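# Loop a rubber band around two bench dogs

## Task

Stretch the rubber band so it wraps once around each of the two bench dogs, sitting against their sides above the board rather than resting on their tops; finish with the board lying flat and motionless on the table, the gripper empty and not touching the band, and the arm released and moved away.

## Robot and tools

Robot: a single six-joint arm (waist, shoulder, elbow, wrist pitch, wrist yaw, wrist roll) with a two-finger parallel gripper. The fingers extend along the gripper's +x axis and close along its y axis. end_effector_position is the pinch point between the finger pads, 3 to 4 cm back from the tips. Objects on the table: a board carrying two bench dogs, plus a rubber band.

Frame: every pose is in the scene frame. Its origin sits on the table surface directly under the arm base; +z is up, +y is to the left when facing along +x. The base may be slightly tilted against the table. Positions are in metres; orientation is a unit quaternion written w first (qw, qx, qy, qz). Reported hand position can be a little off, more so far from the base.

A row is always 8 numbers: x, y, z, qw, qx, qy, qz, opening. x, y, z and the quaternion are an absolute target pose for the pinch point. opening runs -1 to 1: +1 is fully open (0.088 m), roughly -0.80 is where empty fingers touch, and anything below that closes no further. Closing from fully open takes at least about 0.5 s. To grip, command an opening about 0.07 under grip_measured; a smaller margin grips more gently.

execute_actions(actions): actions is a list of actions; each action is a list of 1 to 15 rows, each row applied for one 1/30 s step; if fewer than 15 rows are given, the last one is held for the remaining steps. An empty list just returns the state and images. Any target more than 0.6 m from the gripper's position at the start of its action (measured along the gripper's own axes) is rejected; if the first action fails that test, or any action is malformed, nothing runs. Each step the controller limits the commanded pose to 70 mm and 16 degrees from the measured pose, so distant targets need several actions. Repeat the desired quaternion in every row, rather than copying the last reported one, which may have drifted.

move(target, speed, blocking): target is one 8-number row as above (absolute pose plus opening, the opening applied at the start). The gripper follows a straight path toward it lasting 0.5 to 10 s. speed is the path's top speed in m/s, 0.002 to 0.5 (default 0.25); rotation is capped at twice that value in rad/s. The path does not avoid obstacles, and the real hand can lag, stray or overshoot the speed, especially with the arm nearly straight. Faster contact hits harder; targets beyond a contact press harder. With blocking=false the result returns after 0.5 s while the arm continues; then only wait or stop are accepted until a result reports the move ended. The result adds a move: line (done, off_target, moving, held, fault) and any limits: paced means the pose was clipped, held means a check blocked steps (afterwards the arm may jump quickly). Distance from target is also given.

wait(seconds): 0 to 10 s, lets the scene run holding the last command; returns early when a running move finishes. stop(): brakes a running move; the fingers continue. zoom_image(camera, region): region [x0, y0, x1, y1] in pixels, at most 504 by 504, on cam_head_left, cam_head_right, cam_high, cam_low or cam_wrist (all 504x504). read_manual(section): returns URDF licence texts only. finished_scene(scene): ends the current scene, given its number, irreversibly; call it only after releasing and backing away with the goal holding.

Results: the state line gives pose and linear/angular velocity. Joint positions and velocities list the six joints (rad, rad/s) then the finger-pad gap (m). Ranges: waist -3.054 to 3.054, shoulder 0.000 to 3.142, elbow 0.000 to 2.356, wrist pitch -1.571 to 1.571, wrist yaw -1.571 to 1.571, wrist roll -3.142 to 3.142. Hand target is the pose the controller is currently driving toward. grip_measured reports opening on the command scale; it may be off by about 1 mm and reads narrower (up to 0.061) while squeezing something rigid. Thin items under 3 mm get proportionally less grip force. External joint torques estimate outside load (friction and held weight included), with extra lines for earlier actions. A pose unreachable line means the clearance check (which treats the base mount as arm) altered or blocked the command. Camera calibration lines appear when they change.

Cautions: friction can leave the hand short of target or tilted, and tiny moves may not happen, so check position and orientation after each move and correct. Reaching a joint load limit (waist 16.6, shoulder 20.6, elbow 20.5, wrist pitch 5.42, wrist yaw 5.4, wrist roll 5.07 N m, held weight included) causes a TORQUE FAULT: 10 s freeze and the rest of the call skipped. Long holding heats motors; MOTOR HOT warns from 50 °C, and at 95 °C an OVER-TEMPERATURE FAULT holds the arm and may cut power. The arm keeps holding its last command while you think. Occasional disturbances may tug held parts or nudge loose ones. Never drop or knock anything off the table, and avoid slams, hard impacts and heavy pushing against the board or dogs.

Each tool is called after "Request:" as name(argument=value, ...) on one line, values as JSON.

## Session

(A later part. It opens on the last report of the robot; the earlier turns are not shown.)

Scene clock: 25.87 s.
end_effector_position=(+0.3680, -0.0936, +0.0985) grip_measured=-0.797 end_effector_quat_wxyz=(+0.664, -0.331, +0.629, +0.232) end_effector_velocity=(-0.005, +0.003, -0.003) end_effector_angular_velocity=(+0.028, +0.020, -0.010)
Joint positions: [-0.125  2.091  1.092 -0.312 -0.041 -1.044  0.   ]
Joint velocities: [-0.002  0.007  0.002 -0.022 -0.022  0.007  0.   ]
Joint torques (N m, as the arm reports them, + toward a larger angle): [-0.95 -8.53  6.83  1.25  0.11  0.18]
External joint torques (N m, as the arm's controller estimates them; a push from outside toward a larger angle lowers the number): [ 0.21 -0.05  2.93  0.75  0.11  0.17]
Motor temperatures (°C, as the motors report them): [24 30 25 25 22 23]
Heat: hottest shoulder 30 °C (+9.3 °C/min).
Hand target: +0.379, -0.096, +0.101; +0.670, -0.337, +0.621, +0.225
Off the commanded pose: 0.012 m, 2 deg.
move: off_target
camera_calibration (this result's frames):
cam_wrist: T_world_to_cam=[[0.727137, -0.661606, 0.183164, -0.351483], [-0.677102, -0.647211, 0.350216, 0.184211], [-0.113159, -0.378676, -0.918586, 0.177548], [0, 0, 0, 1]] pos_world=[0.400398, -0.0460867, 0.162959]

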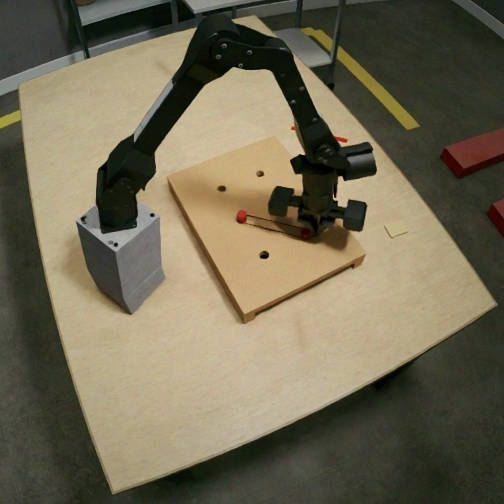

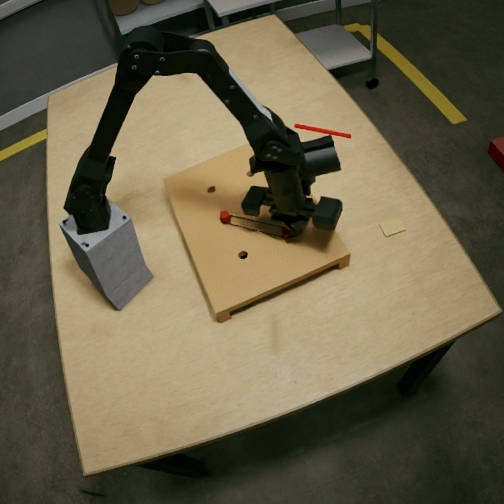

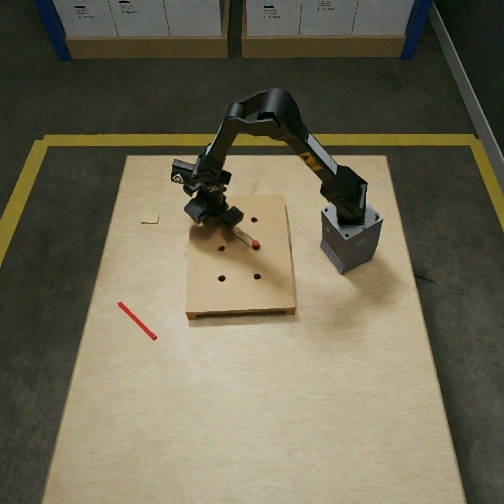

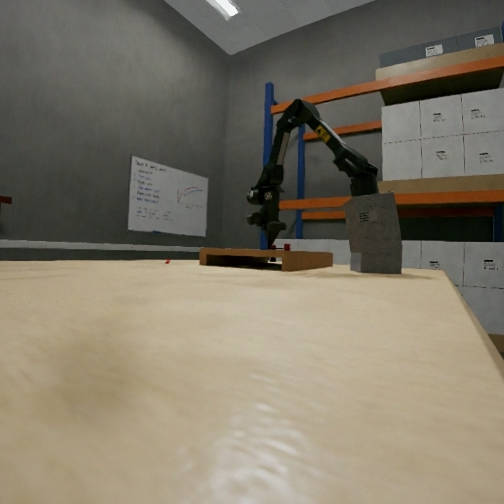

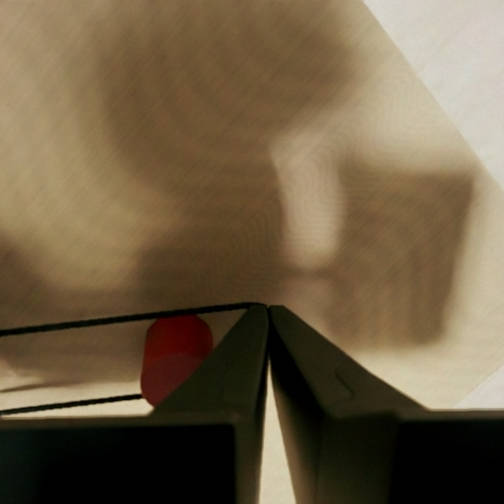

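Request:
move(target=[0.381,-0.108,0.1,0.605,-0.195,0.679,0.363,-1], speed=0.15)

Request:
move(target=[0.381,-0.108,0.1,0.605,-0.195,0.679,0.363,-0.68])

Request:
zoom_image(camera="cam_head_left", region=[220, 170, 380, 280])

Scene clock: 28.03 s.
end_effector_position=(+0.3754, -0.1039, +0.1011) grip_measured=-0.797 end_effector_quat_wxyz=(+0.602, -0.190, +0.685, +0.365) end_effector_velocity=(-0.003, +0.003, +0.001) end_effector_angular_velocity=(+0.034, +0.018, +0.009)
Joint positions: [-0.219  2.365  1.604 -0.947 -0.236 -1.189  0.   ]
Joint velocities: [-0.002  0.012  0.017 -0.037 -0.022 -0.022  0.   ]
Joint torques (N m, as the arm reports them, + toward a larger angle): [-1.73 -9.9   6.85  0.3  -0.18 -0.14]
External joint torques (N m, as the arm's controller estimates them; a push from outside toward a larger angle lowers the number): [-0.28  0.16  2.71  0.47 -0.05 -0.12]
Motor temperatures (°C, as the motors report them): [24 30 25 25 22 23]
Heat: hottest shoulder 30 °C (+8.6 °C/min).
Hand target: +0.381, -0.108, +0.101; +0.607, -0.194, +0.680, +0.363
Off the commanded pose: 0.007 m, 1 deg.
move: done
camera_calibration (this result's frames):
cam_wrist: T_world_to_cam=[[0.71253, -0.660625, -0.236381, -0.31616], [-0.575136, -0.74289, 0.34254, 0.134169], [-0.401895, -0.108119, -0.90928, 0.312501], [0, 0, 0, 1]] pos_world=[0.428031, -0.0754029, 0.163458]

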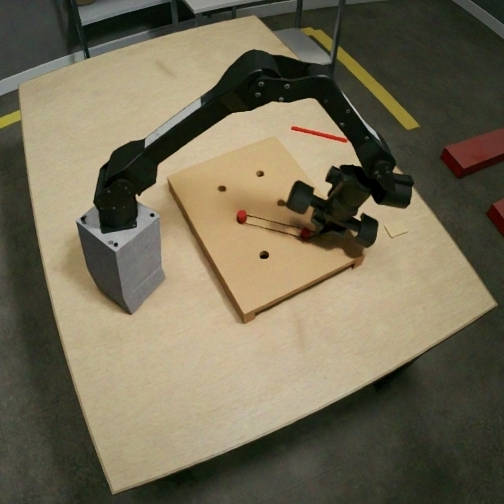

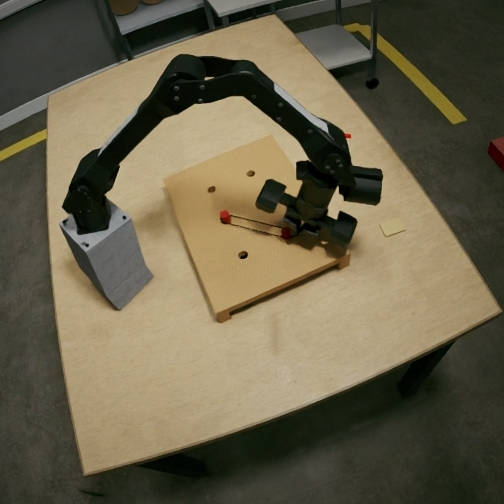

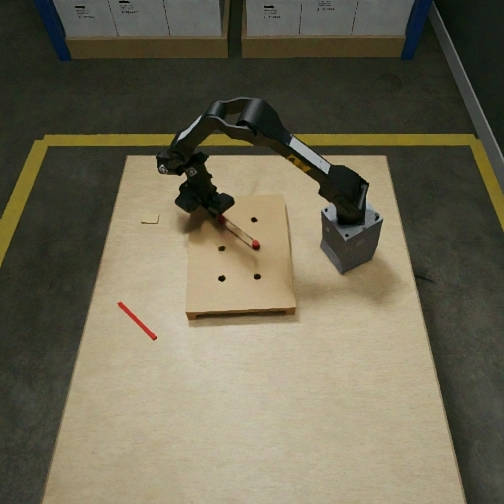

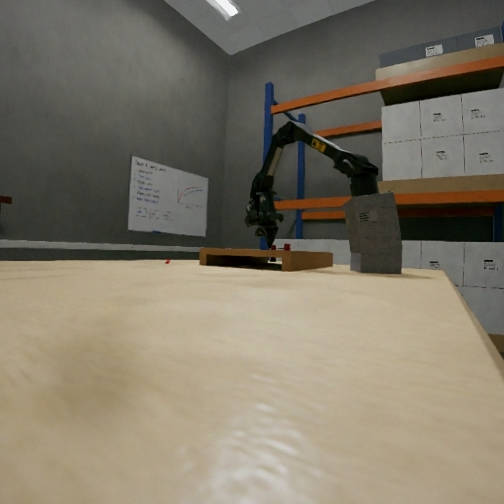

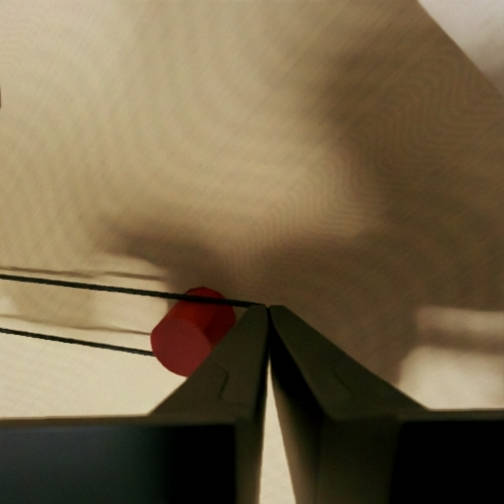

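Scene clock: 28.73 s.
end_effector_position=(+0.3793, -0.1058, +0.1026) grip_measured=-0.683 end_effector_quat_wxyz=(+0.605, -0.195, +0.681, +0.363) end_effector_velocity=(-0.001, +0.001, +0.003) end_effector_angular_velocity=(+0.011, -0.004, +0.017)
Joint positions: [-0.221  2.365  1.615 -0.944 -0.236 -1.192  0.006]
Joint velocities: [-0.002 -0.007 -0.002 -0.007 -0.007 -0.022 -0.   ]
Joint torques (N m, as the arm reports them, + toward a larger angle): [-1.61 -9.78  5.52  0.16 -0.16 -0.12]
External joint torques (N m, as the arm's controller estimates them; a push from outside toward a larger angle lowers the number): [-0.15  0.44  1.27  0.3  -0.04 -0.11]
Motor temperatures (°C, as the motors report them): [24 30 25 25 22 23]
Heat: hottest shoulder 30 °C (+8.4 °C/min).
Hand target: +0.381, -0.108, +0.100; +0.606, -0.195, +0.680, +0.364
Off the commanded pose: 0.004 m, 0 deg.
move: done
camera_calibration (this result's frames):
cam_wrist: T_world_to_cam=[[0.717367, -0.659482, -0.22465, -0.32277], [-0.577414, -0.743221, 0.33796, 0.135778], [-0.389843, -0.112725, -0.913956, 0.310616], [0, 0, 0, 1]] pos_world=[0.431037, -0.076934, 0.165492]

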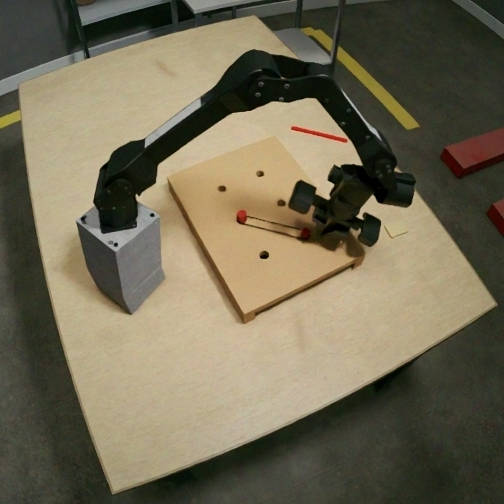

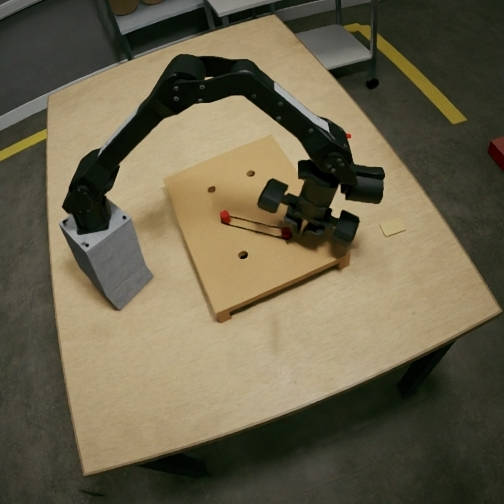

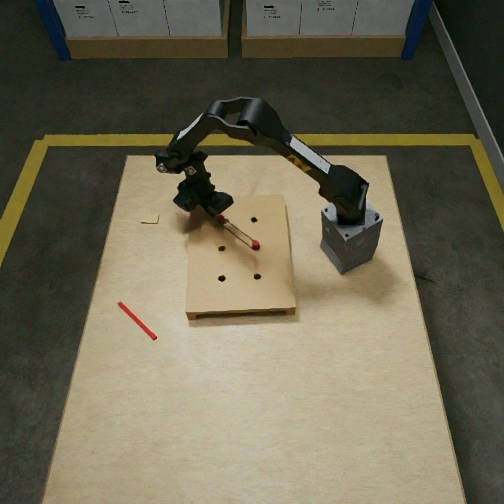

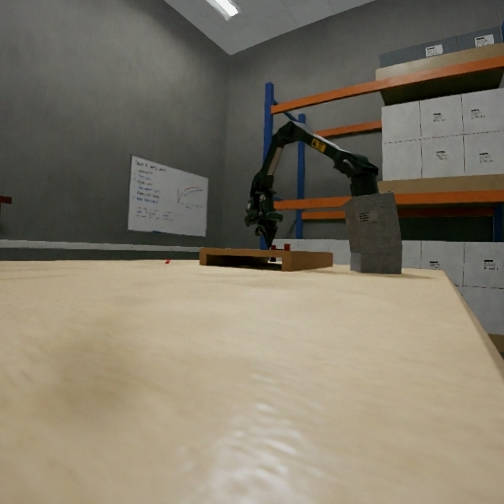

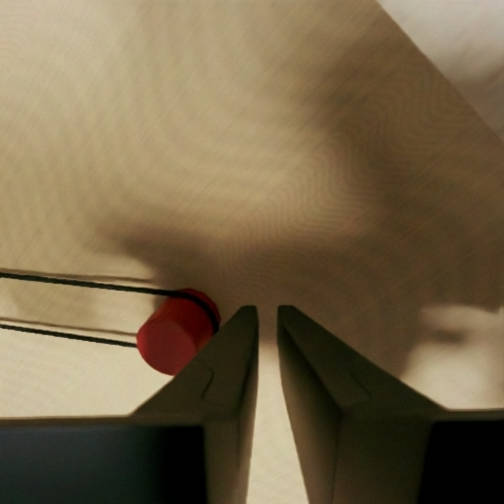

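Region (220, 170, 380, 280) of cam_head_left's 504x504 image, scaled by 3.150, with more detail than that image has; it fills the top 346 rows of this view, and the rest is white.

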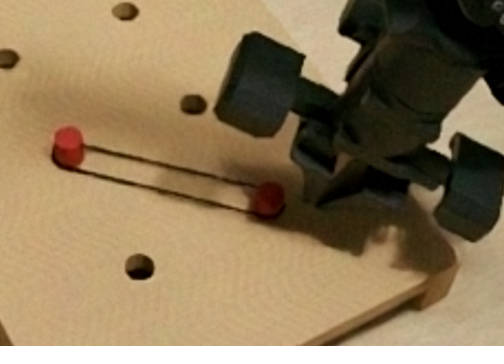

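Request:
move(target=[0.37,-0.115,0.25,0.67,-0.337,0.621,0.225,-0.68])

Request:
zoom_image(camera="cam_head_right", region=[200, 180, 320, 270])

Scene clock: 32.00 s.
end_effector_position=(+0.3734, -0.1149, +0.2481) grip_measured=-0.683 end_effector_quat_wxyz=(+0.670, -0.339, +0.619, +0.229) end_effector_velocity=(+0.000, +0.002, +0.001) end_effector_angular_velocity=(+0.007, +0.001, +0.010)
Joint positions: [-0.237  1.783  1.311 -0.817 -0.073 -1.157  0.006]
Joint velocities: [ 0.002 -0.002  0.002 -0.007 -0.007 -0.007  0.   ]
Joint torques (N m, as the arm reports them, + toward a larger angle): [ -1.3  -10.25   4.34   0.9    0.08   0.17]
External joint torques (N m, as the arm's controller estimates them; a push from outside toward a larger angle lowers the number): [-0.2  -2.11 -1.36  0.3   0.09  0.16]
Motor temperatures (°C, as the motors report them): [24 31 25 25 22 23]
Heat: hottest shoulder 31 °C (+9.4 °C/min).
Hand target: +0.370, -0.115, +0.248; +0.670, -0.338, +0.621, +0.226
Off the commanded pose: 0.004 m, 1 deg.
move: done
camera_calibration (this result's frames):
cam_wrist: T_world_to_cam=[[0.728152, -0.653626, 0.206322, -0.40213], [-0.680045, -0.651326, 0.33662, 0.12572], [-0.0856411, -0.385418, -0.918759, 0.296564], [0, 0, 0, 1]] pos_world=[0.403705, -0.066657, 0.313119]

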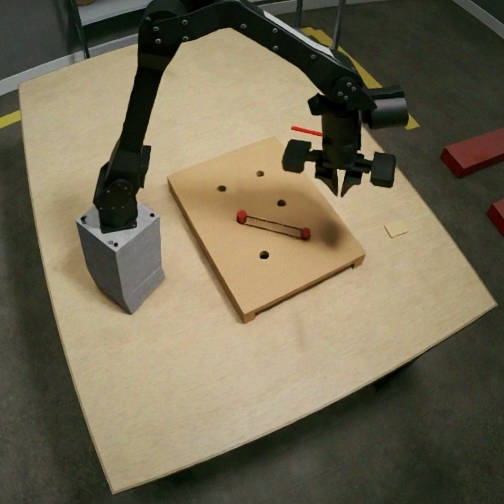

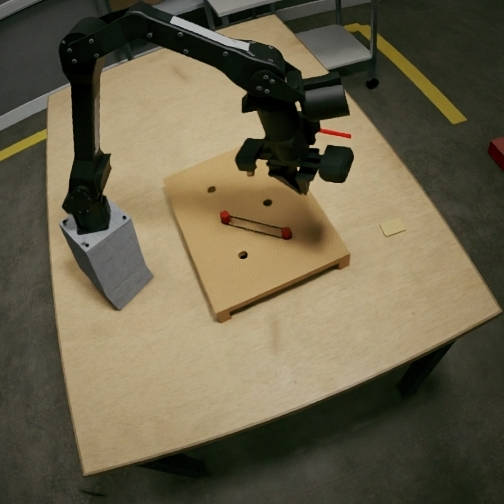

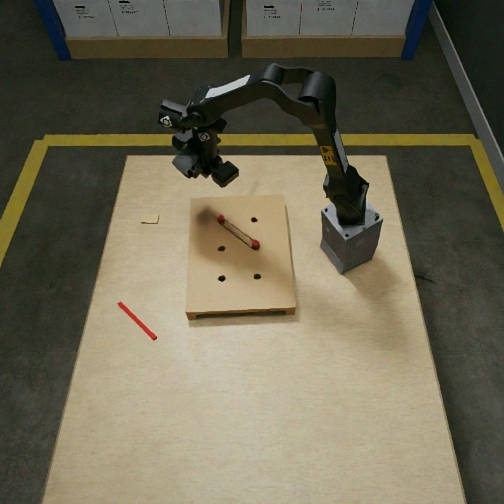

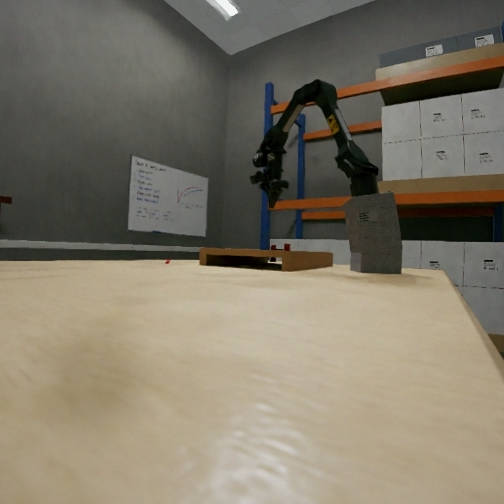

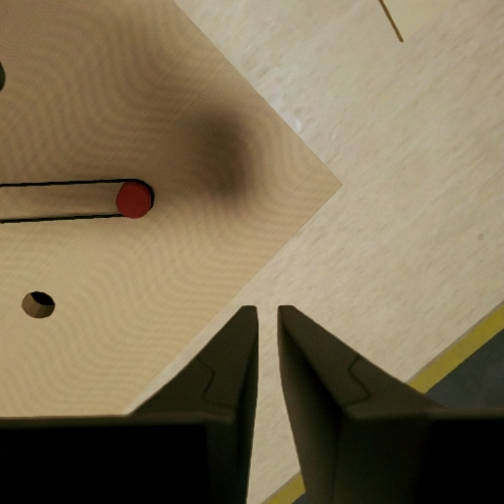

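Region (200, 180, 320, 270) of cam_head_right's 504x504 image, scaled by 4.200, with more detail than that image has; it fills the top 378 rows of this view, and the rest is white.

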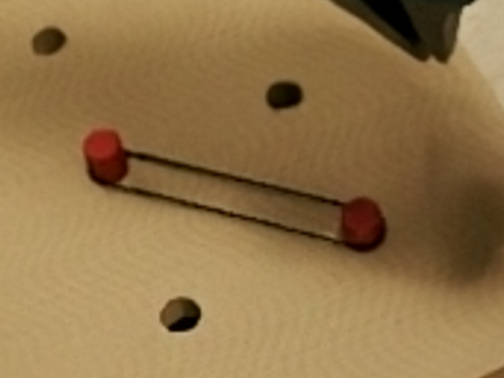

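Request:
finished_scene(scene=1)

The scene is finished: the task was done.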